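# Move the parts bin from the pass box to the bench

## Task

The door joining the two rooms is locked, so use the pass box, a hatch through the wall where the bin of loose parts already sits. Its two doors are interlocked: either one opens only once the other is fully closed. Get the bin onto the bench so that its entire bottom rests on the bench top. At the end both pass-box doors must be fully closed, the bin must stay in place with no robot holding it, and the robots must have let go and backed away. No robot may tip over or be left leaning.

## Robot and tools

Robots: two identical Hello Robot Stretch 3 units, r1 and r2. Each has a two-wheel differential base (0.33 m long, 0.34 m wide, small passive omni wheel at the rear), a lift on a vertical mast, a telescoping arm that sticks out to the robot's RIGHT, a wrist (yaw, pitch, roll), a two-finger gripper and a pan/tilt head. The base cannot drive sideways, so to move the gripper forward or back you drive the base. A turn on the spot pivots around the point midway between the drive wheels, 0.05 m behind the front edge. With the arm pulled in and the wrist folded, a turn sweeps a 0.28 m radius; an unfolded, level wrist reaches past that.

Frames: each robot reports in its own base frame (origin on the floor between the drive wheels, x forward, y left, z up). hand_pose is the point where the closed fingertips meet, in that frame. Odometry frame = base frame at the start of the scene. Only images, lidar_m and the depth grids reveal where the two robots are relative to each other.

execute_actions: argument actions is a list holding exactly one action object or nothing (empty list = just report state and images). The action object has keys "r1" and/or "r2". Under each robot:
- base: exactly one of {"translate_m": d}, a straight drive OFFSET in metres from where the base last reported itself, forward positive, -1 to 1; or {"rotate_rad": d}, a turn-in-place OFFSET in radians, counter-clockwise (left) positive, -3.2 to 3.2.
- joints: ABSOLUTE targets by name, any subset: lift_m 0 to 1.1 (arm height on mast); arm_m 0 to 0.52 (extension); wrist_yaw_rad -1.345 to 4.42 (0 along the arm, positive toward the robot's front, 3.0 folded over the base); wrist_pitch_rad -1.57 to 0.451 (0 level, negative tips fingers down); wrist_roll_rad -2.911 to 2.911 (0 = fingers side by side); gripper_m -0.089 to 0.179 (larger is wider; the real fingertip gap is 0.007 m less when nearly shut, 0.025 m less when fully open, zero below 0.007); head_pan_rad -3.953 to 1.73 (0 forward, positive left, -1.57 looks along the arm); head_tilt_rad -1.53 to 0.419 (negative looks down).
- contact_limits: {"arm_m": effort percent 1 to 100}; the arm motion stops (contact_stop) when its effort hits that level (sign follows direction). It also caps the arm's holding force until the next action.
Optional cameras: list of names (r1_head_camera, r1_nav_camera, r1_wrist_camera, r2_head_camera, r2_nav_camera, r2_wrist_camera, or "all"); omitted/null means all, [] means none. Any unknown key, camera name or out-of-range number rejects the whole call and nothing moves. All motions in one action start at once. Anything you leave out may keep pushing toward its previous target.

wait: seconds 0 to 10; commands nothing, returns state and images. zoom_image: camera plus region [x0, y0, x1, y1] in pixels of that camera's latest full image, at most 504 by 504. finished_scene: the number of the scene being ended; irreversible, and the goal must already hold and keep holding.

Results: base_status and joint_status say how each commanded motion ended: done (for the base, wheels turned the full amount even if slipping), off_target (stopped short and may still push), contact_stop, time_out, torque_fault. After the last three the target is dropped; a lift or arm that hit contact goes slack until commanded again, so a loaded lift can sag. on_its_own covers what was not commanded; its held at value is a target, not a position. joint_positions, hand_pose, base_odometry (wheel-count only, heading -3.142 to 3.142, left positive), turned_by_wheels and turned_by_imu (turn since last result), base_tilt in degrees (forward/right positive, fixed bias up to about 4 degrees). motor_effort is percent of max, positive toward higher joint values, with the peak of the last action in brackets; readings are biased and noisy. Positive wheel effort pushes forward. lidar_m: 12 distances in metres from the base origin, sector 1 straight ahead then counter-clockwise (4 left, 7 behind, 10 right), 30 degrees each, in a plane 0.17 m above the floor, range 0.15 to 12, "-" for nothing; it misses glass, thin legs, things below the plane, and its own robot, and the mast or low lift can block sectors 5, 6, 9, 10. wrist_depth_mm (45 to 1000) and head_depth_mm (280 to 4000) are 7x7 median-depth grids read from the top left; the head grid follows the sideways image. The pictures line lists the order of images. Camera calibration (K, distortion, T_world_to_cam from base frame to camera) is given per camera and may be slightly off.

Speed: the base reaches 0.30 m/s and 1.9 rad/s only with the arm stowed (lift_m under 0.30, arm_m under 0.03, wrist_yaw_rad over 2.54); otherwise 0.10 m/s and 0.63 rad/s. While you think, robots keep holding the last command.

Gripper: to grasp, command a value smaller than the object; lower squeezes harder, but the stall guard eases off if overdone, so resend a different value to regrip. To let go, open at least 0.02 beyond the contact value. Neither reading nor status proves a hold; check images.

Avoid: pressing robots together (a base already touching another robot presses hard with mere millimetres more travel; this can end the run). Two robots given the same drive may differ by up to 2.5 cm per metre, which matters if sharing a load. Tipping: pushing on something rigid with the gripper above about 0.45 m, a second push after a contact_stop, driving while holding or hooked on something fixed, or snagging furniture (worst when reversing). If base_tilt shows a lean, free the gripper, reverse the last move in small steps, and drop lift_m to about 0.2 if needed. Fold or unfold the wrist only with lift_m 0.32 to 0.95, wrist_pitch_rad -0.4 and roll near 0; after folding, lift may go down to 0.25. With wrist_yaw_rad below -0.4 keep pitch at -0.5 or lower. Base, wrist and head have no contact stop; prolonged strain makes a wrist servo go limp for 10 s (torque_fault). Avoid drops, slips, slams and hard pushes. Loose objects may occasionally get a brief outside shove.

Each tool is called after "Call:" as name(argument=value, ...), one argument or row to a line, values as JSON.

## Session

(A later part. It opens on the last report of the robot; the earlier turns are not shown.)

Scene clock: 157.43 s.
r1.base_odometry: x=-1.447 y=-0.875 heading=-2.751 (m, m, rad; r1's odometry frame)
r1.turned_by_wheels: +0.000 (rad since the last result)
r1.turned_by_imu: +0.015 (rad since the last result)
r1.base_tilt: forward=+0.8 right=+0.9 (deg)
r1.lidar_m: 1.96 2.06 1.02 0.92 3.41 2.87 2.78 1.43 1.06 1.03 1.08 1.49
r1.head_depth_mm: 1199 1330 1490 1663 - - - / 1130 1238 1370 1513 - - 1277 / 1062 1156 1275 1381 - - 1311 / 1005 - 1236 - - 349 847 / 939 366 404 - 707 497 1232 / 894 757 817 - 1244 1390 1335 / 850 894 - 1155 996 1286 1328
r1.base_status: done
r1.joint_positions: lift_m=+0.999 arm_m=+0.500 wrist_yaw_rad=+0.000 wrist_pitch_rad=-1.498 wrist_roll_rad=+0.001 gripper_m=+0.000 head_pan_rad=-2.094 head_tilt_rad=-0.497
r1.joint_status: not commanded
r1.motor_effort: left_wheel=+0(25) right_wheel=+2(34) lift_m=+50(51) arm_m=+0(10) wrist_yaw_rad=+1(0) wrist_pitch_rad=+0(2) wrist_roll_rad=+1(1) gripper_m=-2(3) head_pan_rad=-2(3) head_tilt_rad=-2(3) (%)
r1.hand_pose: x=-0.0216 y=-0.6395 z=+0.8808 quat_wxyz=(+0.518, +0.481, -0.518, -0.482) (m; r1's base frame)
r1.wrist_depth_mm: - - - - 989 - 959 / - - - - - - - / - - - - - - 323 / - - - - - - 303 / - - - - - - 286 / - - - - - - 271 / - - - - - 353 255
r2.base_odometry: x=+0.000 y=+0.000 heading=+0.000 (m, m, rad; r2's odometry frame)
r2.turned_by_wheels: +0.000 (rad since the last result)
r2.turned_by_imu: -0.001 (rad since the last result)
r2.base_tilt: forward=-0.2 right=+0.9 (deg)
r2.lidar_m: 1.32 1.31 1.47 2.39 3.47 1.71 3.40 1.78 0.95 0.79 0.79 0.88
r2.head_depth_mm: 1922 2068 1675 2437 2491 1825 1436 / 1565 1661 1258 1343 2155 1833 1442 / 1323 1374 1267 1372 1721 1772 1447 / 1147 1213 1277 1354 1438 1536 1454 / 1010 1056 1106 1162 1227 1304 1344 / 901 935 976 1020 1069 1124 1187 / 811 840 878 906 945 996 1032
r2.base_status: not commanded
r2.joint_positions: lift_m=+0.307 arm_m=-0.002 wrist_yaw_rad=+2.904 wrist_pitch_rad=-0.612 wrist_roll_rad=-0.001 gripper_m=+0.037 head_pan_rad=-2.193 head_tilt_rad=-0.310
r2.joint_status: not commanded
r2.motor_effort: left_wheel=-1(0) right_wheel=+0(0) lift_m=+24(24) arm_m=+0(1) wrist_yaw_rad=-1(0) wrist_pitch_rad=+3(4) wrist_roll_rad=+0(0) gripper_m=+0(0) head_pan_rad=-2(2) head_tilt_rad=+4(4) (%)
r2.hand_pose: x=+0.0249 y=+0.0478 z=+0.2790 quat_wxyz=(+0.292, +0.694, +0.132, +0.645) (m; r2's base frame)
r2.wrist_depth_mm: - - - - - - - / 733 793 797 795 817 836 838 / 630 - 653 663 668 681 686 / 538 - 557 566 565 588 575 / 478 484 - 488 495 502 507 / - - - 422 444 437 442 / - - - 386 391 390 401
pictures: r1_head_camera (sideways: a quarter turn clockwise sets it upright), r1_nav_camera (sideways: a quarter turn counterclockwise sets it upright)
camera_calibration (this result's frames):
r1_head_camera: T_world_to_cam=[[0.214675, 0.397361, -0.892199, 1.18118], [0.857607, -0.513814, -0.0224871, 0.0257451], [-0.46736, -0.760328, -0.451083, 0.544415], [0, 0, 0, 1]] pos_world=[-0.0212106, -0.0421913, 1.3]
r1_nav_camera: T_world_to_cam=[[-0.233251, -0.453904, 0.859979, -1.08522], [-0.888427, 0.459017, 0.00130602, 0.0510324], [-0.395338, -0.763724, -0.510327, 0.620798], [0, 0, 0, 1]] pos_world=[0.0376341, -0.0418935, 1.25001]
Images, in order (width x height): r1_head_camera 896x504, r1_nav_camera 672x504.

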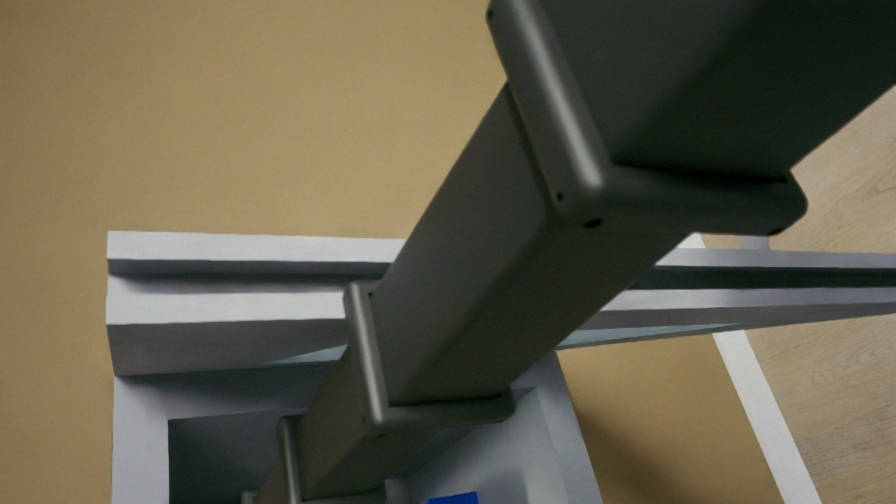

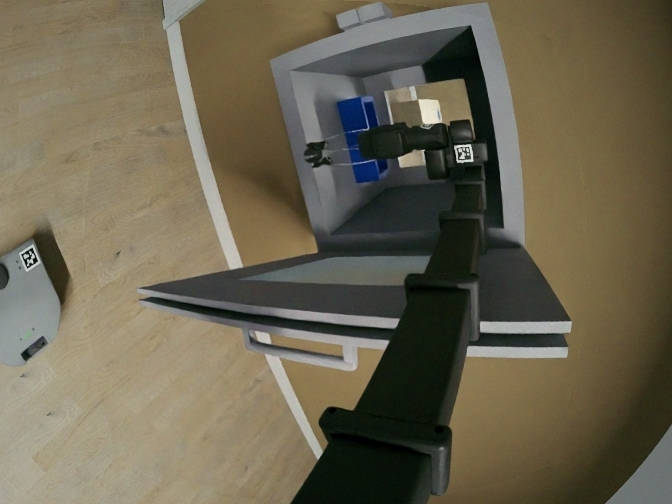

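Call:
execute_actions(
  actions=[
    {"r1":{"base":{"translate_m":-0.08}}},
  ],
  cameras=["r1_nav_camera"],
)

Call:
execute_actions(
  actions=[
    {"r1":{"base":{"translate_m":0.12},"joints":{"arm_m":0.0,"wrist_roll_rad":1.57,"gripper_m":0.179}}},
  ],
  cameras=[],
)

Call:
execute_actions(
  actions=[
    {"r1":{"base":{"rotate_rad":-0.65}}},
  ],
  cameras=[],
)

Call:
execute_actions(
  actions=[
    {"r1":{"base":{"translate_m":0.5}}},
  ],
  cameras=[],
)

Call:
execute_actions(
  actions=[
    {"r1":{"base":{"rotate_rad":0.63},"joints":{"head_pan_rad":-1.57,"head_tilt_rad":-0.6}}},
  ],
  cameras=[],
)

Call:
execute_actions(
  actions=[
    {"r1":{"base":{"translate_m":-0.3},"joints":{"arm_m":0.15}}},
  ],
  cameras=["r1_nav_camera","r1_head_camera","r1_wrist_camera"],
)

Scene clock: 170.83 s.
r1.base_odometry: x=-1.373 y=-0.845 heading=-2.751 (m, m, rad; r1's odometry frame)
r1.turned_by_wheels: +0.000 (rad since the last result)
r1.turned_by_imu: -0.138 (rad since the last result)
r1.base_tilt: forward=+0.8 right=+0.9 (deg)
r1.lidar_m: 2.06 2.10 1.07 0.91 3.31 2.87 2.68 1.65 1.11 1.03 1.05 1.34
r1.head_depth_mm: 1409 379 406 439 - - - / 1287 404 434 467 - - 1280 / 1187 431 467 495 - - 1312 / 1092 463 1280 - - 700 1343 / 1015 501 1172 - 724 1489 1336 / 953 544 1071 - 798 1456 1333 / 891 594 - 768 862 1329 1329
r1.base_status: done
r1.joint_positions: lift_m=+0.999 arm_m=+0.500 wrist_yaw_rad=+0.000 wrist_pitch_rad=-1.499 wrist_roll_rad=+0.002 gripper_m=+0.000 head_pan_rad=-2.094 head_tilt_rad=-0.499
r1.joint_status: not commanded
r1.motor_effort: left_wheel=+1(21) right_wheel=+1(20) lift_m=+46(50) arm_m=+1(16) wrist_yaw_rad=+0(0) wrist_pitch_rad=-1(1) wrist_roll_rad=+0(0) gripper_m=-2(3) head_pan_rad=-1(2) head_tilt_rad=+1(1) (%)
r1.hand_pose: x=-0.0216 y=-0.6392 z=+0.8809 quat_wxyz=(+0.517, +0.481, -0.518, -0.482) (m; r1's base frame)
r1.wrist_depth_mm: 333 884 943 - 986 242 172 / - - - - - 271 201 / - - - - - 308 206 / - - - - - - 222 / - - - - - - 245 / - - - - - - 274 / - - - - - - 309
r2.base_odometry: x=+0.000 y=+0.000 heading=+0.000 (m, m, rad; r2's odometry frame)
r2.turned_by_wheels: +0.000 (rad since the last result)
r2.turned_by_imu: -0.003 (rad since the last result)
r2.base_tilt: forward=-0.1 right=+1.1 (deg)
r2.lidar_m: 1.31 1.31 1.47 2.39 3.49 1.70 3.41 1.78 0.95 0.79 0.79 0.88
r2.head_depth_mm: 1925 2035 1694 2468 2462 1828 1441 / 1563 1659 1252 1332 2158 1841 1446 / 1323 1389 1273 1371 1716 1794 1463 / 1143 1205 1269 1344 1435 1549 1459 / 1007 1052 1101 1157 1237 1306 1339 / 895 938 978 1018 1067 1129 1188 / 810 842 873 910 950 987 1039
r2.base_status: not commanded
r2.joint_positions: lift_m=+0.307 arm_m=-0.002 wrist_yaw_rad=+2.904 wrist_pitch_rad=-0.612 wrist_roll_rad=-0.001 gripper_m=+0.037 head_pan_rad=-2.193 head_tilt_rad=-0.310
r2.joint_status: not commanded
r2.motor_effort: left_wheel=+0(0) right_wheel=-1(1) lift_m=+24(24) arm_m=+1(1) wrist_yaw_rad=+0(0) wrist_pitch_rad=+3(4) wrist_roll_rad=+1(0) gripper_m=+0(0) head_pan_rad=-3(3) head_tilt_rad=+4(4) (%)
r2.hand_pose: x=+0.0249 y=+0.0478 z=+0.2790 quat_wxyz=(+0.292, +0.694, +0.132, +0.645) (m; r2's base frame)
r2.wrist_depth_mm: - - - - - - - / 717 806 788 782 813 832 844 / 632 - 644 656 675 686 678 / 557 - 568 556 561 577 578 / 483 499 - 482 492 494 508 / - - - 428 438 441 445 / - - - 393 395 396 392
pictures: r1_nav_camera (sideways: a quarter turn counterclockwise sets it upright)
camera_calibration (this result's frames):
r1_nav_camera: T_world_to_cam=[[-0.233945, -0.454952, 0.859237, -1.08425], [-0.888358, 0.459149, 0.00123886, 0.0511194], [-0.395082, -0.76302, -0.511576, 0.622422], [0, 0, 0, 1]] pos_world=[0.0376654, -0.0418329, 1.24998]
Images, in order (width x height): r1_nav_camera 672x504.

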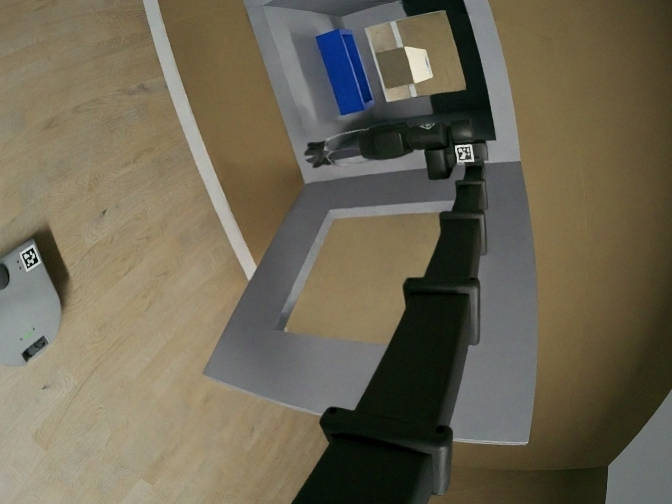

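Scene clock: 175.67 s.
r1.base_odometry: x=-1.484 y=-0.890 heading=-2.751 (m, m, rad; r1's odometry frame)
r1.turned_by_wheels: +0.000 (rad since the last result)
r1.turned_by_imu: -0.001 (rad since the last result)
r1.base_tilt: forward=+0.8 right=+0.9 (deg)
r1.lidar_m: 1.94 1.98 1.03 0.93 0.94 3.00 2.80 1.64 1.10 1.02 1.04 1.27
r1.head_depth_mm: 1409 484 518 554 - - - / 1261 515 1547 1676 - - - / 1163 550 1419 1535 - - - / 1076 592 1293 1394 - - - / 1000 639 1184 1288 - - - / 937 692 765 834 - - - / 882 736 804 881 - - -
r1.base_status: done
r1.joint_positions: lift_m=+0.999 arm_m=+0.003 wrist_yaw_rad=+0.000 wrist_pitch_rad=-1.499 wrist_roll_rad=+1.564 gripper_m=+0.179 head_pan_rad=-2.094 head_tilt_rad=-0.499
r1.joint_status: all done
joint sent to its limit — the command would take r1.arm_m past its lower limit, so that joint was sent only as far as its limit.
r1.motor_effort: left_wheel=+0(5) right_wheel=+1(5) lift_m=+46(46) arm_m=-4(4) wrist_yaw_rad=-1(1) wrist_pitch_rad=-1(0) wrist_roll_rad=+3(6) gripper_m=+0(83) head_pan_rad=-2(2) head_tilt_rad=-1(0) (%)
r1.hand_pose: x=-0.0215 y=-0.1420 z=+0.8809 quat_wxyz=(+0.003, +0.002, -0.732, -0.681) (m; r1's base frame)
r1.wrist_depth_mm: - - - 981 981 933 948 / - - - - - - 984 / - - - - - - - / - - - - - - - / 981 - - - - - - / 900 - - - - - - / 973 - - - - - -
r2.base_odometry: x=+0.000 y=+0.000 heading=+0.000 (m, m, rad; r2's odometry frame)
r2.turned_by_wheels: +0.000 (rad since the last result)
r2.turned_by_imu: -0.001 (rad since the last result)
r2.base_tilt: forward=-0.1 right=+1.2 (deg)
r2.lidar_m: 1.32 1.31 1.47 2.39 3.47 1.71 3.41 1.78 0.95 0.79 0.79 0.88
r2.head_depth_mm: 1921 2032 1676 2477 2440 1835 1437 / 1571 1656 1253 1344 2165 1846 1436 / 1328 1372 1275 1356 1705 1777 1448 / 1146 1207 1274 1351 1436 1531 1466 / 1009 1057 1109 1160 1228 1304 1336 / 896 936 980 1018 1064 1121 1182 / 811 840 876 909 951 990 1033
r2.base_status: not commanded
r2.joint_positions: lift_m=+0.307 arm_m=-0.002 wrist_yaw_rad=+2.904 wrist_pitch_rad=-0.612 wrist_roll_rad=-0.001 gripper_m=+0.037 head_pan_rad=-2.193 head_tilt_rad=-0.310
r2.joint_status: not commanded
r2.motor_effort: left_wheel=+0(0) right_wheel=-1(0) lift_m=+24(24) arm_m=+1(1) wrist_yaw_rad=+0(0) wrist_pitch_rad=+3(4) wrist_roll_rad=+0(0) gripper_m=+0(0) head_pan_rad=-3(2) head_tilt_rad=+4(4) (%)
r2.hand_pose: x=+0.0249 y=+0.0478 z=+0.2790 quat_wxyz=(+0.292, +0.694, +0.132, +0.645) (m; r2's base frame)
r2.wrist_depth_mm: - - - - - - - / 741 791 798 789 806 838 826 / 637 - 649 663 681 679 701 / 548 - 570 567 557 589 578 / 474 485 - 490 499 492 508 / - - - 429 447 443 447 / - - - 392 397 391 400
pictures: none
No camera images: the call's "cameras" was empty. Leave "cameras" out to get every camera's image.

Scene clock: 177.70 s.
r1.base_odometry: x=-1.484 y=-0.890 heading=+2.883 (m, m, rad; r1's odometry frame)
r1.turned_by_wheels: -0.650 (rad since the last result)
r1.turned_by_imu: -0.657 (rad since the last result)
r1.base_tilt: forward=+0.8 right=+0.9 (deg)
r1.lidar_m: 1.21 1.95 1.95 1.05 1.03 0.94 3.16 2.80 1.95 1.16 1.02 1.02
r1.head_depth_mm: 2339 2519 2714 2893 - - - / 2396 2562 2781 2989 - - - / 2460 2647 2884 3042 - - - / 2495 2717 2976 3095 - - - / 2508 2673 2875 2925 - - - / 1973 475 517 549 - - - / 1621 467 509 553 - - -
r1.base_status: done
r1.joint_positions: lift_m=+0.999 arm_m=+0.003 wrist_yaw_rad=+0.000 wrist_pitch_rad=-1.499 wrist_roll_rad=+1.564 gripper_m=+0.179 head_pan_rad=-2.094 head_tilt_rad=-0.499
r1.joint_status: not commanded
r1.motor_effort: left_wheel=+3(8) right_wheel=-2(4) lift_m=+46(46) arm_m=-3(4) wrist_yaw_rad=+0(1) wrist_pitch_rad=-1(0) wrist_roll_rad=+4(4) gripper_m=+0(0) head_pan_rad=-2(2) head_tilt_rad=+0(0) (%)
r1.hand_pose: x=-0.0215 y=-0.1420 z=+0.8809 quat_wxyz=(+0.003, +0.002, -0.732, -0.681) (m; r1's base frame)
r1.wrist_depth_mm: - - - - 952 956 933 / - - - - - 975 939 / - - - - - - - / - - - - - - - / - - - - - - - / 994 - - - - - - / 931 - - - - - -
r2.base_odometry: x=+0.000 y=+0.000 heading=+0.000 (m, m, rad; r2's odometry frame)
r2.turned_by_wheels: +0.000 (rad since the last result)
r2.turned_by_imu: -0.001 (rad since the last result)
r2.base_tilt: forward=-0.2 right=+1.1 (deg)
r2.lidar_m: 1.32 1.31 1.47 2.39 3.47 1.71 3.40 1.78 0.95 0.79 0.79 0.88
r2.head_depth_mm: 1925 2059 1685 2492 2482 1809 1437 / 1572 1651 1256 1351 2167 1827 1446 / 1326 1380 1278 1362 1717 1770 1453 / 1146 1200 1268 1350 1438 1541 1447 / 1009 1055 1102 1161 1230 1297 1343 / 899 933 974 1020 1066 1126 1179 / 810 845 871 913 946 994 1038
r2.base_status: not commanded
r2.joint_positions: lift_m=+0.307 arm_m=-0.002 wrist_yaw_rad=+2.904 wrist_pitch_rad=-0.612 wrist_roll_rad=-0.001 gripper_m=+0.037 head_pan_rad=-2.193 head_tilt_rad=-0.310
r2.joint_status: not commanded
r2.motor_effort: left_wheel=+0(0) right_wheel=+0(2) lift_m=+24(24) arm_m=+1(1) wrist_yaw_rad=+0(0) wrist_pitch_rad=+4(4) wrist_roll_rad=+0(0) gripper_m=+0(0) head_pan_rad=-3(2) head_tilt_rad=+4(4) (%)
r2.hand_pose: x=+0.0249 y=+0.0478 z=+0.2790 quat_wxyz=(+0.292, +0.694, +0.132, +0.645) (m; r2's base frame)
r2.wrist_depth_mm: - - - - - - - / 742 803 812 787 800 839 851 / 628 - 646 676 649 670 693 / 542 - 571 558 568 571 585 / 471 488 - 501 495 500 508 / - - - 422 433 432 447 / - - - 390 394 396 395
pictures: none
No camera images: the call's "cameras" was empty. Leave "cameras" out to get every camera's image.

Scene clock: 183.67 s.
r1.base_odometry: x=-1.968 y=-0.763 heading=+2.883 (m, m, rad; r1's odometry frame)
r1.turned_by_wheels: +0.000 (rad since the last result)
r1.turned_by_imu: +0.001 (rad since the last result)
r1.base_tilt: forward=+0.8 right=+0.9 (deg)
r1.lidar_m: 0.77 1.40 1.59 1.87 1.27 1.36 3.58 3.14 1.30 0.78 0.68 0.68
r1.head_depth_mm: 2637 714 781 846 - - - / 2679 714 3128 874 - - - / 2731 712 3265 3313 - - - / 2189 708 2761 2954 - - - / 1632 706 1912 2063 - - - / 1285 706 777 834 - - - / 1072 703 764 818 - - -
r1.base_status: done
r1.joint_positions: lift_m=+0.999 arm_m=+0.003 wrist_yaw_rad=+0.000 wrist_pitch_rad=-1.499 wrist_roll_rad=+1.564 gripper_m=+0.179 head_pan_rad=-2.094 head_tilt_rad=-0.499
r1.joint_status: not commanded
r1.motor_effort: left_wheel=+3(10) right_wheel=-1(1) lift_m=+46(46) arm_m=-4(4) wrist_yaw_rad=+0(0) wrist_pitch_rad=-1(0) wrist_roll_rad=+4(4) gripper_m=+0(0) head_pan_rad=-2(2) head_tilt_rad=-1(1) (%)
r1.hand_pose: x=-0.0215 y=-0.1420 z=+0.8809 quat_wxyz=(+0.003, +0.002, -0.732, -0.681) (m; r1's base frame)
r1.wrist_depth_mm: - - 989 - 974 974 942 / - - - - - 998 968 / - - - - - - - / 878 - - - - - 992 / 767 981 - - - - - / 662 873 - - - - - / 404 742 944 - - - -
r2.base_odometry: x=+0.000 y=+0.000 heading=+0.000 (m, m, rad; r2's odometry frame)
r2.turned_by_wheels: +0.000 (rad since the last result)
r2.turned_by_imu: -0.002 (rad since the last result)
r2.base_tilt: forward=+0.0 right=+1.1 (deg)
r2.lidar_m: 1.32 1.31 1.47 2.39 3.49 1.71 3.40 1.78 0.95 0.79 0.79 0.89
r2.head_depth_mm: 1935 2053 1679 2460 2494 1826 1439 / 1566 1656 1261 1337 2156 1823 1446 / 1329 1390 1276 1368 1714 1763 1452 / 1144 1199 1271 1352 1439 1540 1457 / 1003 1053 1115 1160 1234 1300 1339 / 896 934 979 1021 1065 1122 1189 / 813 845 874 906 952 991 1044
r2.base_status: not commanded
r2.joint_positions: lift_m=+0.307 arm_m=-0.002 wrist_yaw_rad=+2.904 wrist_pitch_rad=-0.612 wrist_roll_rad=-0.001 gripper_m=+0.037 head_pan_rad=-2.193 head_tilt_rad=-0.310
r2.joint_status: not commanded
r2.motor_effort: left_wheel=+0(0) right_wheel=-1(2) lift_m=+24(24) arm_m=+1(1) wrist_yaw_rad=+0(0) wrist_pitch_rad=+4(4) wrist_roll_rad=+0(1) gripper_m=+0(0) head_pan_rad=-3(3) head_tilt_rad=+4(4) (%)
r2.hand_pose: x=+0.0249 y=+0.0478 z=+0.2790 quat_wxyz=(+0.292, +0.694, +0.132, +0.645) (m; r2's base frame)
r2.wrist_depth_mm: - - - - - - - / 737 808 791 824 831 826 831 / 627 - 660 659 675 689 682 / 549 - 556 561 579 574 575 / 481 489 - 485 496 497 507 / - - - 432 443 440 445 / - - - 388 391 404 404
pictures: none
No camera images: the call's "cameras" was empty. Leave "cameras" out to get every camera's image.

Scene clock: 185.67 s.
r1.base_odometry: x=-1.968 y=-0.763 heading=-2.771 (m, m, rad; r1's odometry frame)
r1.turned_by_wheels: +0.630 (rad since the last result)
r1.turned_by_imu: +0.637 (rad since the last result)
r1.base_tilt: forward=+0.9 right=+0.9 (deg)
r1.lidar_m: 1.59 1.61 2.01 1.27 2.74 3.42 3.15 1.12 0.74 0.68 0.69 0.84
r1.head_depth_mm: 399 - 1163 - - - - / 389 - 3650 958 - - - / 383 417 470 537 - - - / 447 467 505 496 522 1037 - / 549 603 669 738 858 996 1159 / 541 594 657 734 836 965 1145 / 531 583 644 719 814 939 1107
r1.base_status: done
r1.joint_positions: lift_m=+0.999 arm_m=+0.003 wrist_yaw_rad=+0.000 wrist_pitch_rad=-1.499 wrist_roll_rad=+1.564 gripper_m=+0.179 head_pan_rad=-1.577 head_tilt_rad=-0.593
r1.joint_status: all done
r1.motor_effort: left_wheel=-2(6) right_wheel=+3(5) lift_m=+46(46) arm_m=-4(4) wrist_yaw_rad=+1(0) wrist_pitch_rad=-1(0) wrist_roll_rad=+4(4) gripper_m=+0(0) head_pan_rad=+2(21) head_tilt_rad=-2(9) (%)
r1.hand_pose: x=-0.0215 y=-0.1420 z=+0.8809 quat_wxyz=(+0.003, +0.002, -0.732, -0.681) (m; r1's base frame)
r1.wrist_depth_mm: 683 972 - 995 957 968 938 / 677 959 - - - 982 959 / 643 910 - - - - - / 634 885 - - - - - / 613 891 - - - - - / 568 930 - - - - - / 592 865 - - - - -
r2.base_odometry: x=+0.000 y=+0.000 heading=+0.000 (m, m, rad; r2's odometry frame)
r2.turned_by_wheels: +0.000 (rad since the last result)
r2.turned_by_imu: -0.001 (rad since the last result)
r2.base_tilt: forward=-0.1 right=+1.0 (deg)
r2.lidar_m: 1.31 1.31 1.47 2.39 3.49 1.70 3.40 1.78 0.95 0.79 0.79 0.88
r2.head_depth_mm: 1910 2042 1681 2499 2489 1823 1440 / 1559 1661 1254 1332 2169 1819 1449 / 1320 1384 1272 1357 1709 1778 1448 / 1148 1210 1275 1350 1438 1531 1440 / 1009 1051 1095 1168 1233 1298 1339 / 900 932 976 1018 1071 1123 1176 / 813 845 876 909 953 985 1044
r2.base_status: not commanded
r2.joint_positions: lift_m=+0.307 arm_m=-0.002 wrist_yaw_rad=+2.904 wrist_pitch_rad=-0.612 wrist_roll_rad=-0.001 gripper_m=+0.037 head_pan_rad=-2.193 head_tilt_rad=-0.310
r2.joint_status: not commanded
r2.motor_effort: left_wheel=+0(0) right_wheel=-1(0) lift_m=+24(24) arm_m=+1(0) wrist_yaw_rad=+0(0) wrist_pitch_rad=+4(4) wrist_roll_rad=+1(0) gripper_m=+0(0) head_pan_rad=-3(3) head_tilt_rad=+4(4) (%)
r2.hand_pose: x=+0.0249 y=+0.0478 z=+0.2790 quat_wxyz=(+0.292, +0.694, +0.132, +0.645) (m; r2's base frame)
r2.wrist_depth_mm: - - - - - - - / 733 809 790 789 811 825 814 / 631 - 651 657 652 660 703 / 538 - 549 562 570 572 586 / 475 492 - 486 502 505 513 / - - - 425 444 437 447 / - - - 392 392 397 402
pictures: none
No camera images: the call's "cameras" was empty. Leave "cameras" out to get every camera's image.

Scene clock: 189.63 s.
r1.base_odometry: x=-1.688 y=-0.654 heading=-2.771 (m, m, rad; r1's odometry frame)
r1.turned_by_wheels: +0.000 (rad since the last result)
r1.turned_by_imu: -0.001 (rad since the last result)
r1.base_tilt: forward=+0.8 right=+0.9 (deg)
r1.lidar_m: 1.88 1.91 2.40 1.28 1.24 3.08 2.86 1.18 0.78 0.72 0.73 0.91
r1.head_depth_mm: 437 676 - - 729 1198 1275 / 426 859 - - - 1180 1271 / 417 1002 - - - 1130 1238 / 411 - - - - 1117 1224 / 404 3470 2831 942 811 1068 1202 / 398 - 2819 978 780 1023 1183 / 391 918 979 901 754 685 1171
r1.base_status: done
r1.joint_positions: lift_m=+0.999 arm_m=+0.150 wrist_yaw_rad=+0.000 wrist_pitch_rad=-1.498 wrist_roll_rad=+1.565 gripper_m=+0.179 head_pan_rad=-1.577 head_tilt_rad=-0.593
r1.joint_status: all done
r1.motor_effort: left_wheel=-1(7) right_wheel=+3(4) lift_m=+46(46) arm_m=+3(4) wrist_yaw_rad=+0(0) wrist_pitch_rad=+0(0) wrist_roll_rad=+4(3) gripper_m=+0(0) head_pan_rad=+1(1) head_tilt_rad=-2(3) (%)
r1.hand_pose: x=-0.0215 y=-0.2889 z=+0.8809 quat_wxyz=(+0.003, +0.002, -0.732, -0.681) (m; r1's base frame)
r1.wrist_depth_mm: 309 803 - - 981 951 934 / 302 774 - - - 987 949 / 308 740 - - - - - / 314 732 - - - - - / 325 738 - - - - - / 339 762 - - - - - / 352 368 - - - - -
r2.base_odometry: x=+0.000 y=+0.000 heading=+0.000 (m, m, rad; r2's odometry frame)
r2.turned_by_wheels: +0.000 (rad since the last result)
r2.turned_by_imu: -0.001 (rad since the last result)
r2.base_tilt: forward=+0.0 right=+1.0 (deg)
r2.lidar_m: 1.32 1.31 1.47 2.39 3.48 1.71 3.39 1.78 0.95 0.79 0.79 0.88
r2.head_depth_mm: 1932 2068 1683 2481 2501 1831 1437 / 1580 1658 1250 1339 2157 1842 1445 / 1326 1381 1270 1371 1722 1769 1453 / 1144 1208 1276 1349 1437 1544 1460 / 1008 1052 1109 1172 1226 1299 1340 / 897 937 973 1020 1067 1127 1181 / 813 841 875 914 952 993 1035
r2.base_status: not commanded
r2.joint_positions: lift_m=+0.307 arm_m=-0.002 wrist_yaw_rad=+2.904 wrist_pitch_rad=-0.612 wrist_roll_rad=-0.001 gripper_m=+0.037 head_pan_rad=-2.193 head_tilt_rad=-0.310
r2.joint_status: not commanded
r2.motor_effort: left_wheel=+0(0) right_wheel=-1(1) lift_m=+24(24) arm_m=+1(1) wrist_yaw_rad=+0(1) wrist_pitch_rad=+4(3) wrist_roll_rad=+1(0) gripper_m=+0(0) head_pan_rad=-3(3) head_tilt_rad=+4(4) (%)
r2.hand_pose: x=+0.0249 y=+0.0478 z=+0.2790 quat_wxyz=(+0.292, +0.694, +0.132, +0.645) (m; r2's base frame)
r2.wrist_depth_mm: - - - - - - - / 752 813 812 805 840 825 821 / 645 - 661 655 657 676 690 / 556 - 553 566 566 572 584 / 478 492 - 491 500 503 503 / - - - 427 442 438 444 / - - - 393 389 393 396
pictures: r1_head_camera (sideways: a quarter turn clockwise sets it upright), r1_nav_camera (sideways: a quarter turn counterclockwise sets it upright), r1_wrist_camera
camera_calibration (this result's frames):
r1_head_camera: T_world_to_cam=[[-0.00918629, 0.534629, -0.845037, 1.12103], [0.999498, -0.0207273, -0.0239789, 0.0268188], [-0.0303351, -0.844833, -0.53417, 0.649857], [0, 0, 0, 1]] pos_world=[0.0032063, -0.04976, 1.29509]
r1_nav_camera: T_world_to_cam=[[0.020996, -0.589625, 0.807404, -1.01822], [-0.999202, -0.0398333, -0.00310553, 0.0574513], [0.0339927, -0.806694, -0.58999, 0.721824], [0, 0, 0, 1]] pos_world=[0.0542474, -0.0157898, 1.24816]
r1_wrist_camera: T_world_to_cam=[[0.0199102, 0.996853, -0.0767302, 0.357662], [0.9837, -0.00581383, 0.179722, -0.103361], [0.178711, -0.0790578, -0.98072, 1.00703], [0, 0, 0, 1]] pos_world=[-0.0854127, -0.277523, 1.03364]
Images, in order (width x height): r1_head_camera 896x504, r1_nav_camera 672x504, r1_wrist_camera 644x364.

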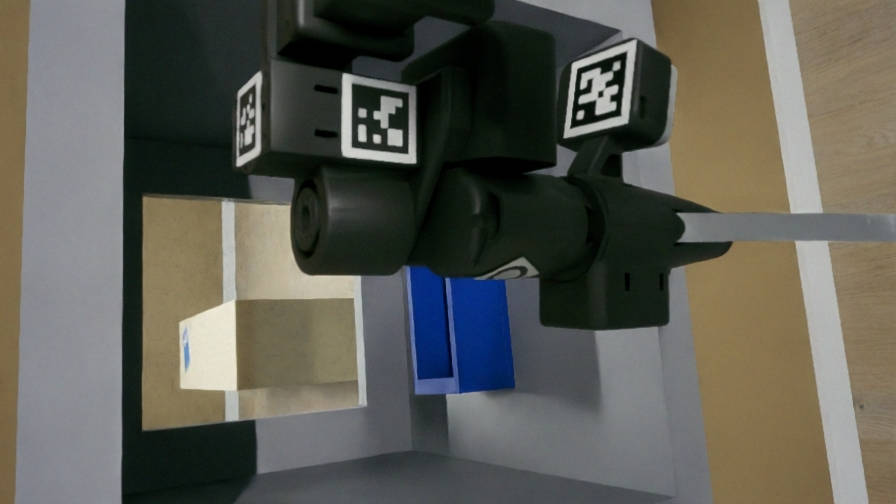

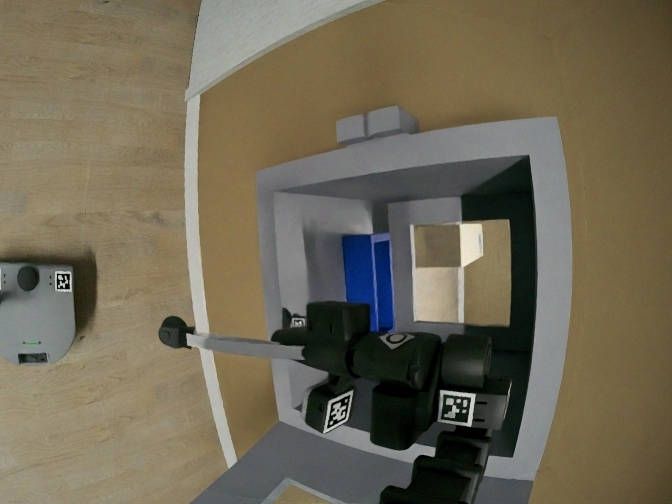

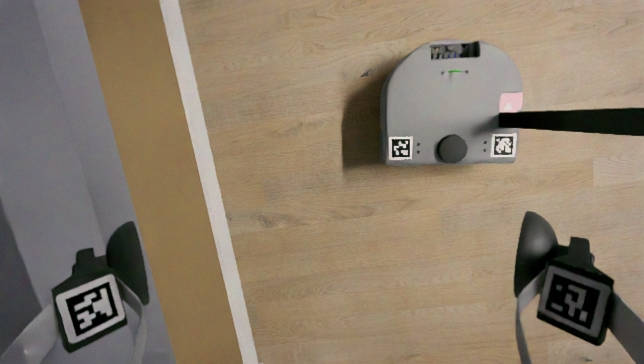

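Call:
execute_actions(
  actions=[
    {"r1":{"base":{"rotate_rad":-0.55},"joints":{"arm_m":0.0}}},
  ],
  cameras=[],
)

Call:
execute_actions(
  actions=[
    {"r1":{"base":{"translate_m":0.36}}},
  ],
  cameras=[],
)

Call:
execute_actions(
  actions=[
    {"r1":{"base":{"rotate_rad":0.7}}},
  ],
  cameras=[],
)

Call:
execute_actions(
  actions=[
    {"r1":{"base":{"translate_m":-0.35}}},
  ],
  cameras=["r1_nav_camera","r1_wrist_camera"],
)

Call:
execute_actions(
  actions=[
    {"r1":{"joints":{"arm_m":0.42}}},
  ],
  cameras=["r1_head_camera","r1_wrist_camera"],
)

Scene clock: 204.57 s.
r1.base_odometry: x=-1.688 y=-0.654 heading=+2.963 (m, m, rad; r1's odometry frame)
r1.turned_by_wheels: -0.550 (rad since the last result)
r1.turned_by_imu: -0.556 (rad since the last result)
r1.base_tilt: forward=+0.8 right=+0.9 (deg)
r1.lidar_m: 0.89 1.73 1.90 2.34 2.66 1.25 3.11 2.87 1.22 0.78 0.72 0.72
r1.head_depth_mm: 433 458 1386 - - - - / 457 486 1207 1401 - - - / 479 517 567 639 - - - / 508 551 610 684 782 1395 - / 506 550 611 689 774 1267 1293 / 469 601 686 801 781 1119 1208 / 437 712 840 937 777 694 1126
r1.base_status: done
r1.joint_positions: lift_m=+0.999 arm_m=+0.003 wrist_yaw_rad=+0.000 wrist_pitch_rad=-1.498 wrist_roll_rad=+1.565 gripper_m=+0.179 head_pan_rad=-1.577 head_tilt_rad=-0.593
r1.joint_status: all done
joint sent to its limit — the command would take r1.arm_m past its lower limit, so that joint was sent only as far as its limit.
r1.motor_effort: left_wheel=+3(8) right_wheel=-1(5) lift_m=+46(46) arm_m=-4(6) wrist_yaw_rad=+0(0) wrist_pitch_rad=-1(1) wrist_roll_rad=+4(4) gripper_m=+0(0) head_pan_rad=+2(2) head_tilt_rad=-2(3) (%)
r1.hand_pose: x=-0.0215 y=-0.1420 z=+0.8809 quat_wxyz=(+0.003, +0.002, -0.732, -0.681) (m; r1's base frame)
r1.wrist_depth_mm: - - 999 993 967 944 941 / - - - - - 983 959 / 990 - - - - - - / 866 - - - - - - / 759 - - - - - - / 660 929 - - - - - / 623 785 - - - - -
r2.base_odometry: x=+0.000 y=+0.000 heading=+0.000 (m, m, rad; r2's odometry frame)
r2.turned_by_wheels: +0.000 (rad since the last result)
r2.turned_by_imu: -0.001 (rad since the last result)
r2.base_tilt: forward=-0.2 right=+1.1 (deg)
r2.lidar_m: 1.32 1.31 1.47 2.39 3.49 1.70 3.41 1.78 0.95 0.79 0.79 0.88
r2.head_depth_mm: 1917 2069 1677 2535 2472 1802 1438 / 1571 1654 1248 1345 2170 1814 1449 / 1320 1393 1276 1363 1729 1777 1448 / 1142 1202 1268 1345 1445 1543 1438 / 1008 1055 1108 1159 1235 1300 1339 / 903 936 978 1018 1073 1125 1181 / 814 841 875 912 947 992 1035
r2.base_status: not commanded
r2.joint_positions: lift_m=+0.307 arm_m=-0.002 wrist_yaw_rad=+2.904 wrist_pitch_rad=-0.612 wrist_roll_rad=-0.001 gripper_m=+0.037 head_pan_rad=-2.193 head_tilt_rad=-0.310
r2.joint_status: not commanded
r2.motor_effort: left_wheel=+0(0) right_wheel=-2(2) lift_m=+24(24) arm_m=+0(0) wrist_yaw_rad=+1(0) wrist_pitch_rad=+3(3) wrist_roll_rad=+1(1) gripper_m=+0(1) head_pan_rad=-3(3) head_tilt_rad=+4(4) (%)
r2.hand_pose: x=+0.0249 y=+0.0478 z=+0.2790 quat_wxyz=(+0.292, +0.694, +0.132, +0.645) (m; r2's base frame)
r2.wrist_depth_mm: - - - - - - - / 760 778 789 817 819 828 843 / 627 - 655 656 679 681 701 / 549 - 560 560 572 590 577 / 476 503 - 488 505 502 509 / - - - 425 437 441 447 / - - - 388 391 396 396
pictures: none
No camera images: the call's "cameras" was empty. Leave "cameras" out to get every camera's image.

Scene clock: 209.13 s.
r1.base_odometry: x=-2.042 y=-0.590 heading=+2.963 (m, m, rad; r1's odometry frame)
r1.turned_by_wheels: +0.000 (rad since the last result)
r1.turned_by_imu: +0.000 (rad since the last result)
r1.base_tilt: forward=+0.9 right=+0.9 (deg)
r1.lidar_m: 0.62 1.20 1.61 2.00 3.77 1.53 3.41 3.13 0.84 0.54 0.50 0.50
r1.head_depth_mm: 385 635 680 - - - - / 343 694 754 828 - - - / 312 769 844 918 - - - / 291 853 956 900 815 616 - / - 933 1020 914 758 632 556 / - - 3556 983 724 614 483 / - - 3545 299 323 358 418
r1.base_status: done
r1.joint_positions: lift_m=+0.999 arm_m=+0.003 wrist_yaw_rad=+0.000 wrist_pitch_rad=-1.498 wrist_roll_rad=+1.565 gripper_m=+0.179 head_pan_rad=-1.577 head_tilt_rad=-0.593
r1.joint_status: not commanded
r1.motor_effort: left_wheel=+3(8) right_wheel=-1(3) lift_m=+46(46) arm_m=-4(4) wrist_yaw_rad=+1(0) wrist_pitch_rad=-1(1) wrist_roll_rad=+3(4) gripper_m=+0(0) head_pan_rad=+2(3) head_tilt_rad=-3(2) (%)
r1.hand_pose: x=-0.0215 y=-0.1420 z=+0.8809 quat_wxyz=(+0.003, +0.002, -0.732, -0.681) (m; r1's base frame)
r1.wrist_depth_mm: 919 - - 990 978 961 914 / 750 - - - - 991 949 / 350 926 - - - 991 - / 319 755 - - - - - / 325 355 942 - - - - / 337 329 771 - - - - / 353 291 661 973 - - -
r2.base_odometry: x=+0.000 y=+0.000 heading=+0.000 (m, m, rad; r2's odometry frame)
r2.turned_by_wheels: +0.000 (rad since the last result)
r2.turned_by_imu: -0.001 (rad since the last result)
r2.base_tilt: forward=-0.2 right=+1.1 (deg)
r2.lidar_m: 1.32 1.31 1.47 2.39 3.48 1.70 3.40 1.79 0.94 0.79 0.79 0.88
r2.head_depth_mm: 1940 2059 1682 2491 2493 1828 1437 / 1564 1669 1255 1344 2178 1821 1458 / 1316 1376 1276 1367 1718 1777 1441 / 1143 1205 1269 1347 1424 1526 1455 / 1009 1049 1104 1167 1223 1294 1346 / 901 931 979 1021 1077 1120 1181 / 809 839 874 903 947 988 1038
r2.base_status: not commanded
r2.joint_positions: lift_m=+0.307 arm_m=-0.002 wrist_yaw_rad=+2.904 wrist_pitch_rad=-0.612 wrist_roll_rad=-0.001 gripper_m=+0.037 head_pan_rad=-2.193 head_tilt_rad=-0.310
r2.joint_status: not commanded
r2.motor_effort: left_wheel=+0(0) right_wheel=+0(1) lift_m=+24(24) arm_m=+0(1) wrist_yaw_rad=+0(0) wrist_pitch_rad=+4(4) wrist_roll_rad=+1(0) gripper_m=+0(0) head_pan_rad=-2(3) head_tilt_rad=+4(4) (%)
r2.hand_pose: x=+0.0249 y=+0.0478 z=+0.2790 quat_wxyz=(+0.292, +0.694, +0.132, +0.645) (m; r2's base frame)
r2.wrist_depth_mm: - - - - - - - / 746 793 795 817 829 825 855 / 641 - 670 673 678 691 680 / 545 - 552 555 563 576 585 / 476 492 - 496 499 495 507 / - - - 425 438 445 441 / - - - 389 389 394 398
pictures: none
No camera images: the call's "cameras" was empty. Leave "cameras" out to get every camera's image.

Scene clock: 211.23 s.
r1.base_odometry: x=-2.042 y=-0.590 heading=-2.621 (m, m, rad; r1's odometry frame)
r1.turned_by_wheels: +0.700 (rad since the last result)
r1.turned_by_imu: +0.707 (rad since the last result)
r1.base_tilt: forward=+0.8 right=+0.9 (deg)
r1.lidar_m: 1.60 1.67 2.33 1.45 1.53 3.21 1.79 0.69 0.51 0.49 0.52 0.70
r1.head_depth_mm: - - - - - - - / 340 336 334 330 - - - / 390 423 468 516 - - - / 389 427 475 534 590 725 - / 388 427 474 533 608 709 825 / 388 426 473 531 606 705 843 / 386 425 471 530 604 703 842
r1.base_status: done
r1.joint_positions: lift_m=+0.999 arm_m=+0.003 wrist_yaw_rad=+0.000 wrist_pitch_rad=-1.498 wrist_roll_rad=+1.565 gripper_m=+0.179 head_pan_rad=-1.577 head_tilt_rad=-0.593
r1.joint_status: not commanded
r1.motor_effort: left_wheel=-2(6) right_wheel=+3(6) lift_m=+46(46) arm_m=-4(4) wrist_yaw_rad=+0(1) wrist_pitch_rad=-1(1) wrist_roll_rad=+3(3) gripper_m=+0(0) head_pan_rad=+2(2) head_tilt_rad=-2(3) (%)
r1.hand_pose: x=-0.0215 y=-0.1420 z=+0.8809 quat_wxyz=(+0.003, +0.002, -0.732, -0.681) (m; r1's base frame)
r1.wrist_depth_mm: 282 285 - 981 966 936 931 / 187 252 - - - 992 971 / 191 287 - - - 991 - / 417 591 - - - - - / 407 643 - - - - - / 388 677 - - - - - / 427 637 - - - - -
r2.base_odometry: x=+0.000 y=+0.000 heading=+0.000 (m, m, rad; r2's odometry frame)
r2.turned_by_wheels: +0.000 (rad since the last result)
r2.turned_by_imu: -0.001 (rad since the last result)
r2.base_tilt: forward=-0.1 right=+1.0 (deg)
r2.lidar_m: 1.32 1.31 1.47 2.39 3.50 1.70 3.38 1.79 0.95 0.79 0.79 0.88
r2.head_depth_mm: 1928 2045 1677 2506 2481 1832 1435 / 1576 1670 1250 1345 2156 1832 1449 / 1325 1379 1277 1351 1721 1767 1456 / 1144 1205 1278 1347 1442 1538 1443 / 1008 1048 1104 1170 1226 1309 1342 / 900 936 973 1019 1071 1125 1179 / 813 844 872 913 949 992 1031
r2.base_status: not commanded
r2.joint_positions: lift_m=+0.307 arm_m=-0.002 wrist_yaw_rad=+2.904 wrist_pitch_rad=-0.612 wrist_roll_rad=-0.001 gripper_m=+0.037 head_pan_rad=-2.193 head_tilt_rad=-0.310
r2.joint_status: not commanded
r2.motor_effort: left_wheel=+0(0) right_wheel=-1(1) lift_m=+24(24) arm_m=+0(0) wrist_yaw_rad=+0(0) wrist_pitch_rad=+3(4) wrist_roll_rad=+0(0) gripper_m=+0(0) head_pan_rad=-2(3) head_tilt_rad=+4(4) (%)
r2.hand_pose: x=+0.0249 y=+0.0478 z=+0.2790 quat_wxyz=(+0.292, +0.694, +0.132, +0.645) (m; r2's base frame)
r2.wrist_depth_mm: - - - - - - - / 732 786 789 796 806 838 834 / 630 - 653 667 674 682 685 / 542 - 565 576 568 569 577 / 477 500 - 492 504 501 508 / - - - 424 434 430 442 / - - - 392 391 397 399
pictures: none
No camera images: the call's "cameras" was empty. Leave "cameras" out to get every camera's image.

Scene clock: 215.67 s.
r1.base_odometry: x=-1.739 y=-0.416 heading=-2.621 (m, m, rad; r1's odometry frame)
r1.turned_by_wheels: +0.000 (rad since the last result)
r1.turned_by_imu: -0.001 (rad since the last result)
r1.base_tilt: forward=+0.8 right=+0.9 (deg)
r1.lidar_m: 1.95 2.04 1.52 1.46 3.87 2.88 1.76 0.67 0.50 0.49 0.51 0.71
r1.head_depth_mm: - 756 791 - - - - / - - 868 916 - - - / - - 3629 948 - - - / - 2800 2653 943 748 615 - / - - 3367 940 689 632 542 / - 771 835 914 752 630 528 / - 717 720 726 728 628 526
r1.base_status: done
r1.joint_positions: lift_m=+0.999 arm_m=+0.003 wrist_yaw_rad=+0.000 wrist_pitch_rad=-1.498 wrist_roll_rad=+1.565 gripper_m=+0.179 head_pan_rad=-1.577 head_tilt_rad=-0.593
r1.joint_status: not commanded
r1.motor_effort: left_wheel=-1(7) right_wheel=+3(4) lift_m=+46(46) arm_m=-4(3) wrist_yaw_rad=+0(1) wrist_pitch_rad=+0(1) wrist_roll_rad=+3(4) gripper_m=+0(0) head_pan_rad=+2(2) head_tilt_rad=-2(1) (%)
r1.hand_pose: x=-0.0215 y=-0.1420 z=+0.8809 quat_wxyz=(+0.003, +0.002, -0.732, -0.681) (m; r1's base frame)
r1.wrist_depth_mm: 286 283 - - 972 989 931 / 295 289 - - - 977 956 / 304 300 990 - - - - / 314 308 - - - - - / 326 315 - - - - - / 339 329 - - - - - / 350 343 - - - - -
r2.base_odometry: x=+0.000 y=+0.000 heading=+0.000 (m, m, rad; r2's odometry frame)
r2.turned_by_wheels: +0.000 (rad since the last result)
r2.turned_by_imu: -0.001 (rad since the last result)
r2.base_tilt: forward=+0.0 right=+1.0 (deg)
r2.lidar_m: 1.32 1.31 1.47 2.38 3.48 1.71 3.39 1.78 0.95 0.79 0.79 0.89
r2.head_depth_mm: 1932 2068 1682 2483 2463 1836 1437 / 1567 1651 1261 1333 2184 1826 1439 / 1324 1381 1273 1355 1716 1776 1438 / 1148 1200 1272 1351 1436 1536 1458 / 1004 1056 1110 1162 1227 1303 1343 / 899 934 978 1019 1072 1124 1179 / 812 843 874 910 954 989 1036
r2.base_status: not commanded
r2.joint_positions: lift_m=+0.307 arm_m=-0.002 wrist_yaw_rad=+2.904 wrist_pitch_rad=-0.612 wrist_roll_rad=-0.001 gripper_m=+0.037 head_pan_rad=-2.193 head_tilt_rad=-0.310
r2.joint_status: not commanded
r2.motor_effort: left_wheel=+0(0) right_wheel=+0(1) lift_m=+24(24) arm_m=+1(1) wrist_yaw_rad=+0(0) wrist_pitch_rad=+3(3) wrist_roll_rad=+1(1) gripper_m=-1(0) head_pan_rad=-2(2) head_tilt_rad=+4(4) (%)
r2.hand_pose: x=+0.0249 y=+0.0478 z=+0.2790 quat_wxyz=(+0.292, +0.694, +0.132, +0.645) (m; r2's base frame)
r2.wrist_depth_mm: - - - - - - - / 726 813 791 796 835 836 843 / 648 - 654 669 660 666 692 / 544 - 556 567 568 581 592 / 477 490 - 493 499 505 505 / - - - 418 439 440 446 / - - - 388 391 399 399
pictures: r1_nav_camera (sideways: a quarter turn counterclockwise sets it upright), r1_wrist_camera
camera_calibration (this result's frames):
r1_nav_camera: T_world_to_cam=[[0.0210466, -0.58973, 0.807326, -1.01812], [-0.999198, -0.0399196, -0.00311162, 0.0574592], [0.0340632, -0.806613, -0.590097, 0.721962], [0, 0, 0, 1]] pos_world=[0.0542488, -0.0157785, 1.24816]
r1_wrist_camera: T_world_to_cam=[[0.0198982, 0.996845, -0.0768349, 0.211402], [0.9837, -0.00578318, 0.179723, -0.102503], [0.178711, -0.0791587, -0.980712, 1.01862], [0, 0, 0, 1]] pos_world=[-0.0854129, -0.130696, 1.03364]
Images, in order (width x height): r1_nav_camera 672x504, r1_wrist_camera 644x364.

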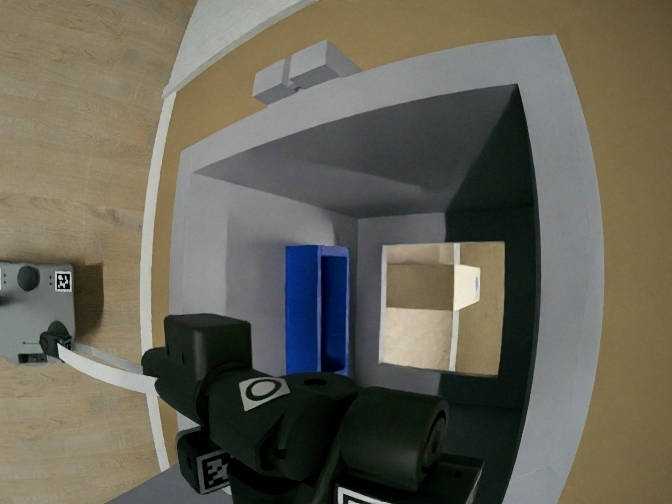

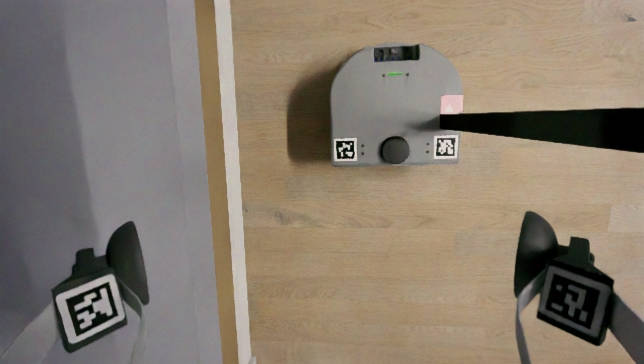

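Scene clock: 219.93 s.
r1.base_odometry: x=-1.739 y=-0.416 heading=-2.621 (m, m, rad; r1's odometry frame)
r1.turned_by_wheels: +0.000 (rad since the last result)
r1.turned_by_imu: +0.000 (rad since the last result)
r1.base_tilt: forward=+0.8 right=+0.9 (deg)
r1.lidar_m: 1.95 2.04 1.53 1.47 3.87 2.89 1.76 0.67 0.50 0.49 0.51 0.71
r1.head_depth_mm: - - - 836 741 640 534 / - - 3230 928 720 638 533 / - - 3530 943 699 635 533 / - - - 943 695 634 531 / - - 3453 936 689 632 529 / - 772 833 917 754 630 529 / - 717 719 727 727 628 527
r1.base_status: not commanded
r1.joint_positions: lift_m=+0.999 arm_m=+0.420 wrist_yaw_rad=+0.000 wrist_pitch_rad=-1.498 wrist_roll_rad=+1.565 gripper_m=+0.179 head_pan_rad=-1.577 head_tilt_rad=-0.593
r1.joint_status: all done
r1.motor_effort: left_wheel=-1(1) right_wheel=+3(3) lift_m=+46(46) arm_m=+3(3) wrist_yaw_rad=+1(0) wrist_pitch_rad=+0(0) wrist_roll_rad=+3(4) gripper_m=+0(0) head_pan_rad=+3(2) head_tilt_rad=-3(3) (%)
r1.hand_pose: x=-0.0215 y=-0.5590 z=+0.8809 quat_wxyz=(+0.002, +0.002, -0.732, -0.681) (m; r1's base frame)
r1.wrist_depth_mm: 284 279 257 258 263 259 251 / 292 288 267 261 270 266 261 / 303 298 248 247 280 275 269 / 313 307 254 253 290 282 276 / 318 318 262 290 297 290 285 / 312 330 292 303 307 304 293 / - 340 254 262 318 310 306
r2.base_odometry: x=+0.000 y=+0.000 heading=+0.000 (m, m, rad; r2's odometry frame)
r2.turned_by_wheels: +0.000 (rad since the last result)
r2.turned_by_imu: -0.001 (rad since the last result)
r2.base_tilt: forward=-0.1 right=+1.1 (deg)
r2.lidar_m: 1.32 1.31 1.47 2.39 3.49 1.71 3.41 1.78 0.95 0.79 0.79 0.89
r2.head_depth_mm: 1884 2042 1690 2464 2477 1824 1446 / 1578 1644 1256 1335 2145 1857 1442 / 1328 1377 1270 1362 1714 1776 1445 / 1145 1205 1278 1346 1437 1538 1464 / 1006 1057 1107 1162 1231 1299 1341 / 898 940 975 1018 1064 1128 1181 / 814 841 876 910 944 992 1037
r2.base_status: not commanded
r2.joint_positions: lift_m=+0.307 arm_m=-0.002 wrist_yaw_rad=+2.904 wrist_pitch_rad=-0.612 wrist_roll_rad=-0.001 gripper_m=+0.037 head_pan_rad=-2.193 head_tilt_rad=-0.310
r2.joint_status: not commanded
r2.motor_effort: left_wheel=-1(0) right_wheel=-1(1) lift_m=+24(24) arm_m=+1(2) wrist_yaw_rad=+0(0) wrist_pitch_rad=+4(4) wrist_roll_rad=+1(0) gripper_m=-1(1) head_pan_rad=-3(2) head_tilt_rad=+4(4) (%)
r2.hand_pose: x=+0.0249 y=+0.0478 z=+0.2790 quat_wxyz=(+0.292, +0.694, +0.132, +0.645) (m; r2's base frame)
r2.wrist_depth_mm: - - - - - - - / 735 798 772 811 808 828 828 / 634 - 662 652 661 684 679 / 545 - 555 566 571 571 587 / 476 485 - 496 500 491 503 / - - - 424 439 445 442 / - - - 397 396 392 402
pictures: r1_head_camera (sideways: a quarter turn clockwise sets it upright), r1_wrist_camera
camera_calibration (this result's frames):
r1_head_camera: T_world_to_cam=[[-0.00923188, 0.534749, -0.84496, 1.12093], [0.999499, -0.0206372, -0.023981, 0.0268215], [-0.0302615, -0.844759, -0.534291, 0.650015], [0, 0, 0, 1]] pos_world=[0.00321062, -0.0497593, 1.29509]
r1_wrist_camera: T_world_to_cam=[[0.0206207, 0.99681, -0.0771058, 0.62723], [0.98369, -0.00644486, 0.179755, -0.105314], [0.178684, -0.0795549, -0.980685, 0.98537], [0, 0, 0, 1]] pos_world=[-0.0854076, -0.547516, 1.03363]
Images, in order (width x height): r1_head_camera 896x504, r1_wrist_camera 644x364.

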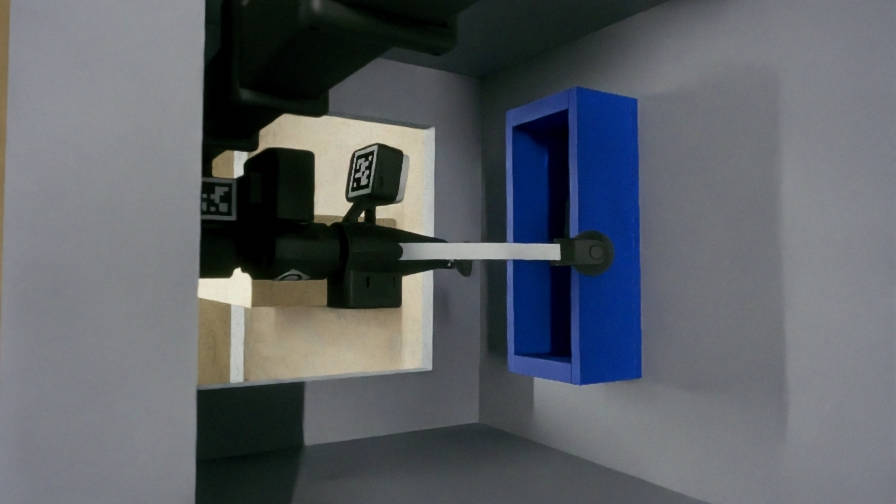

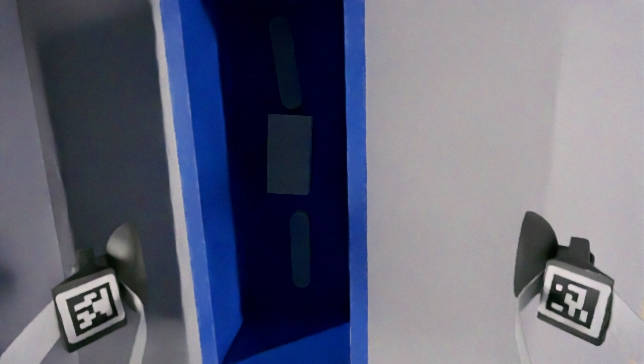

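Call:
execute_actions(
  actions=[
    {"r1":{"base":{"translate_m":-0.035},"joints":{"arm_m":0.465}}},
  ],
  cameras=["r1_wrist_camera","r1_head_camera"],
)

Scene clock: 242.30 s.
r1.base_odometry: x=-1.708 y=-0.398 heading=-2.621 (m, m, rad; r1's odometry frame)
r1.turned_by_wheels: +0.000 (rad since the last result)
r1.turned_by_imu: +0.000 (rad since the last result)
r1.base_tilt: forward=+0.8 right=+0.9 (deg)
r1.lidar_m: 1.98 2.08 1.54 1.47 3.82 2.84 1.76 0.67 0.50 0.49 0.51 0.71
r1.head_depth_mm: - - - 730 683 621 535 / - - 850 911 765 638 533 / - - 3659 942 698 636 532 / - - - 937 680 635 530 / - - 3186 938 690 632 529 / - - 3150 920 686 629 528 / - 757 793 840 752 628 526
r1.base_status: done
r1.joint_positions: lift_m=+0.999 arm_m=+0.465 wrist_yaw_rad=+0.000 wrist_pitch_rad=-1.498 wrist_roll_rad=+1.565 gripper_m=+0.179 head_pan_rad=-1.577 head_tilt_rad=-0.593
r1.joint_status: all done
r1.motor_effort: left_wheel=-1(6) right_wheel=+2(3) lift_m=+46(46) arm_m=+3(5) wrist_yaw_rad=+0(1) wrist_pitch_rad=-1(1) wrist_roll_rad=+3(3) gripper_m=+0(0) head_pan_rad=+2(2) head_tilt_rad=-2(3) (%)
r1.hand_pose: x=-0.0215 y=-0.6040 z=+0.8809 quat_wxyz=(+0.002, +0.002, -0.732, -0.681) (m; r1's base frame)
r1.wrist_depth_mm: 273 280 272 194 182 258 255 / 273 288 280 263 262 265 262 / 274 297 290 273 269 274 267 / 276 307 300 251 276 283 276 / 274 319 312 292 284 293 283 / 263 326 324 297 296 303 290 / - 336 333 300 300 310 307
r2.base_odometry: x=+0.000 y=+0.000 heading=+0.000 (m, m, rad; r2's odometry frame)
r2.turned_by_wheels: +0.000 (rad since the last result)
r2.turned_by_imu: -0.001 (rad since the last result)
r2.base_tilt: forward=-0.1 right=+1.1 (deg)
r2.lidar_m: 1.32 1.31 1.47 2.39 3.47 1.71 3.41 1.78 0.95 0.79 0.79 0.88
r2.head_depth_mm: 1935 2058 1682 2451 2487 1806 1453 / 1581 1653 1265 1344 2155 1826 1446 / 1321 1382 1284 1372 1718 1784 1449 / 1150 1204 1275 1349 1442 1524 1463 / 1002 1057 1104 1166 1224 1298 1349 / 899 934 969 1020 1071 1121 1181 / 811 838 873 910 949 990 1038
r2.base_status: not commanded
r2.joint_positions: lift_m=+0.307 arm_m=-0.002 wrist_yaw_rad=+2.904 wrist_pitch_rad=-0.612 wrist_roll_rad=-0.001 gripper_m=+0.037 head_pan_rad=-2.193 head_tilt_rad=-0.310
r2.joint_status: not commanded
r2.motor_effort: left_wheel=+0(0) right_wheel=-1(1) lift_m=+24(24) arm_m=+2(1) wrist_yaw_rad=+0(1) wrist_pitch_rad=+4(3) wrist_roll_rad=+1(0) gripper_m=+0(0) head_pan_rad=-2(2) head_tilt_rad=+4(4) (%)
r2.hand_pose: x=+0.0249 y=+0.0478 z=+0.2790 quat_wxyz=(+0.292, +0.694, +0.132, +0.645) (m; r2's base frame)
r2.wrist_depth_mm: - - - - - - - / 747 801 782 784 805 832 862 / 655 - 631 666 675 680 696 / 553 - 544 565 566 571 580 / 467 495 - 486 493 499 506 / - - - 423 439 439 443 / - - - 393 389 396 395
pictures: r1_head_camera (sideways: a quarter turn clockwise sets it upright), r1_wrist_camera
camera_calibration (this result's frames):
r1_head_camera: T_world_to_cam=[[-0.00923194, 0.534749, -0.844961, 1.12093], [0.999499, -0.0206371, -0.023981, 0.0268215], [-0.0302614, -0.844759, -0.534291, 0.650015], [0, 0, 0, 1]] pos_world=[0.00321062, -0.0497593, 1.29509]
r1_wrist_camera: T_world_to_cam=[[0.0206209, 0.99681, -0.0771072, 0.672091], [0.98369, -0.00644476, 0.179755, -0.105604], [0.178684, -0.0795563, -0.980685, 0.981788], [0, 0, 0, 1]] pos_world=[-0.0854076, -0.59252, 1.03363]
Images, in order (width x height): r1_head_camera 896x504, r1_wrist_camera 644x364.

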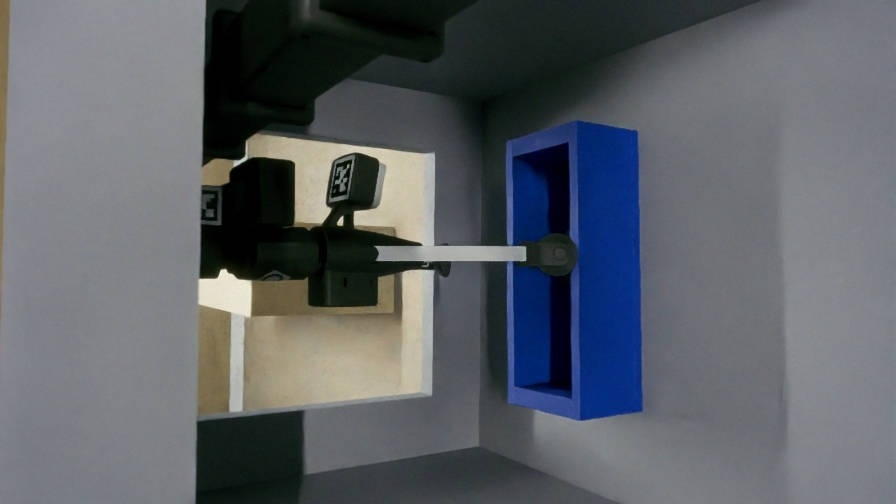

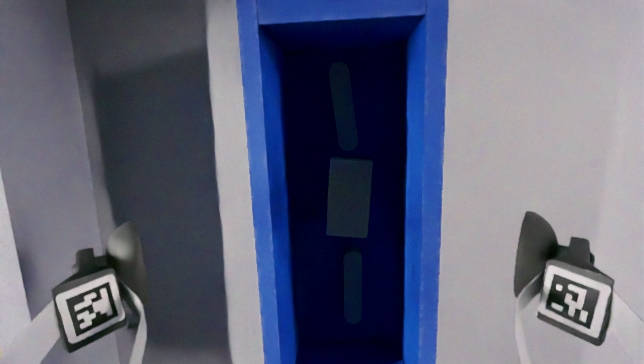

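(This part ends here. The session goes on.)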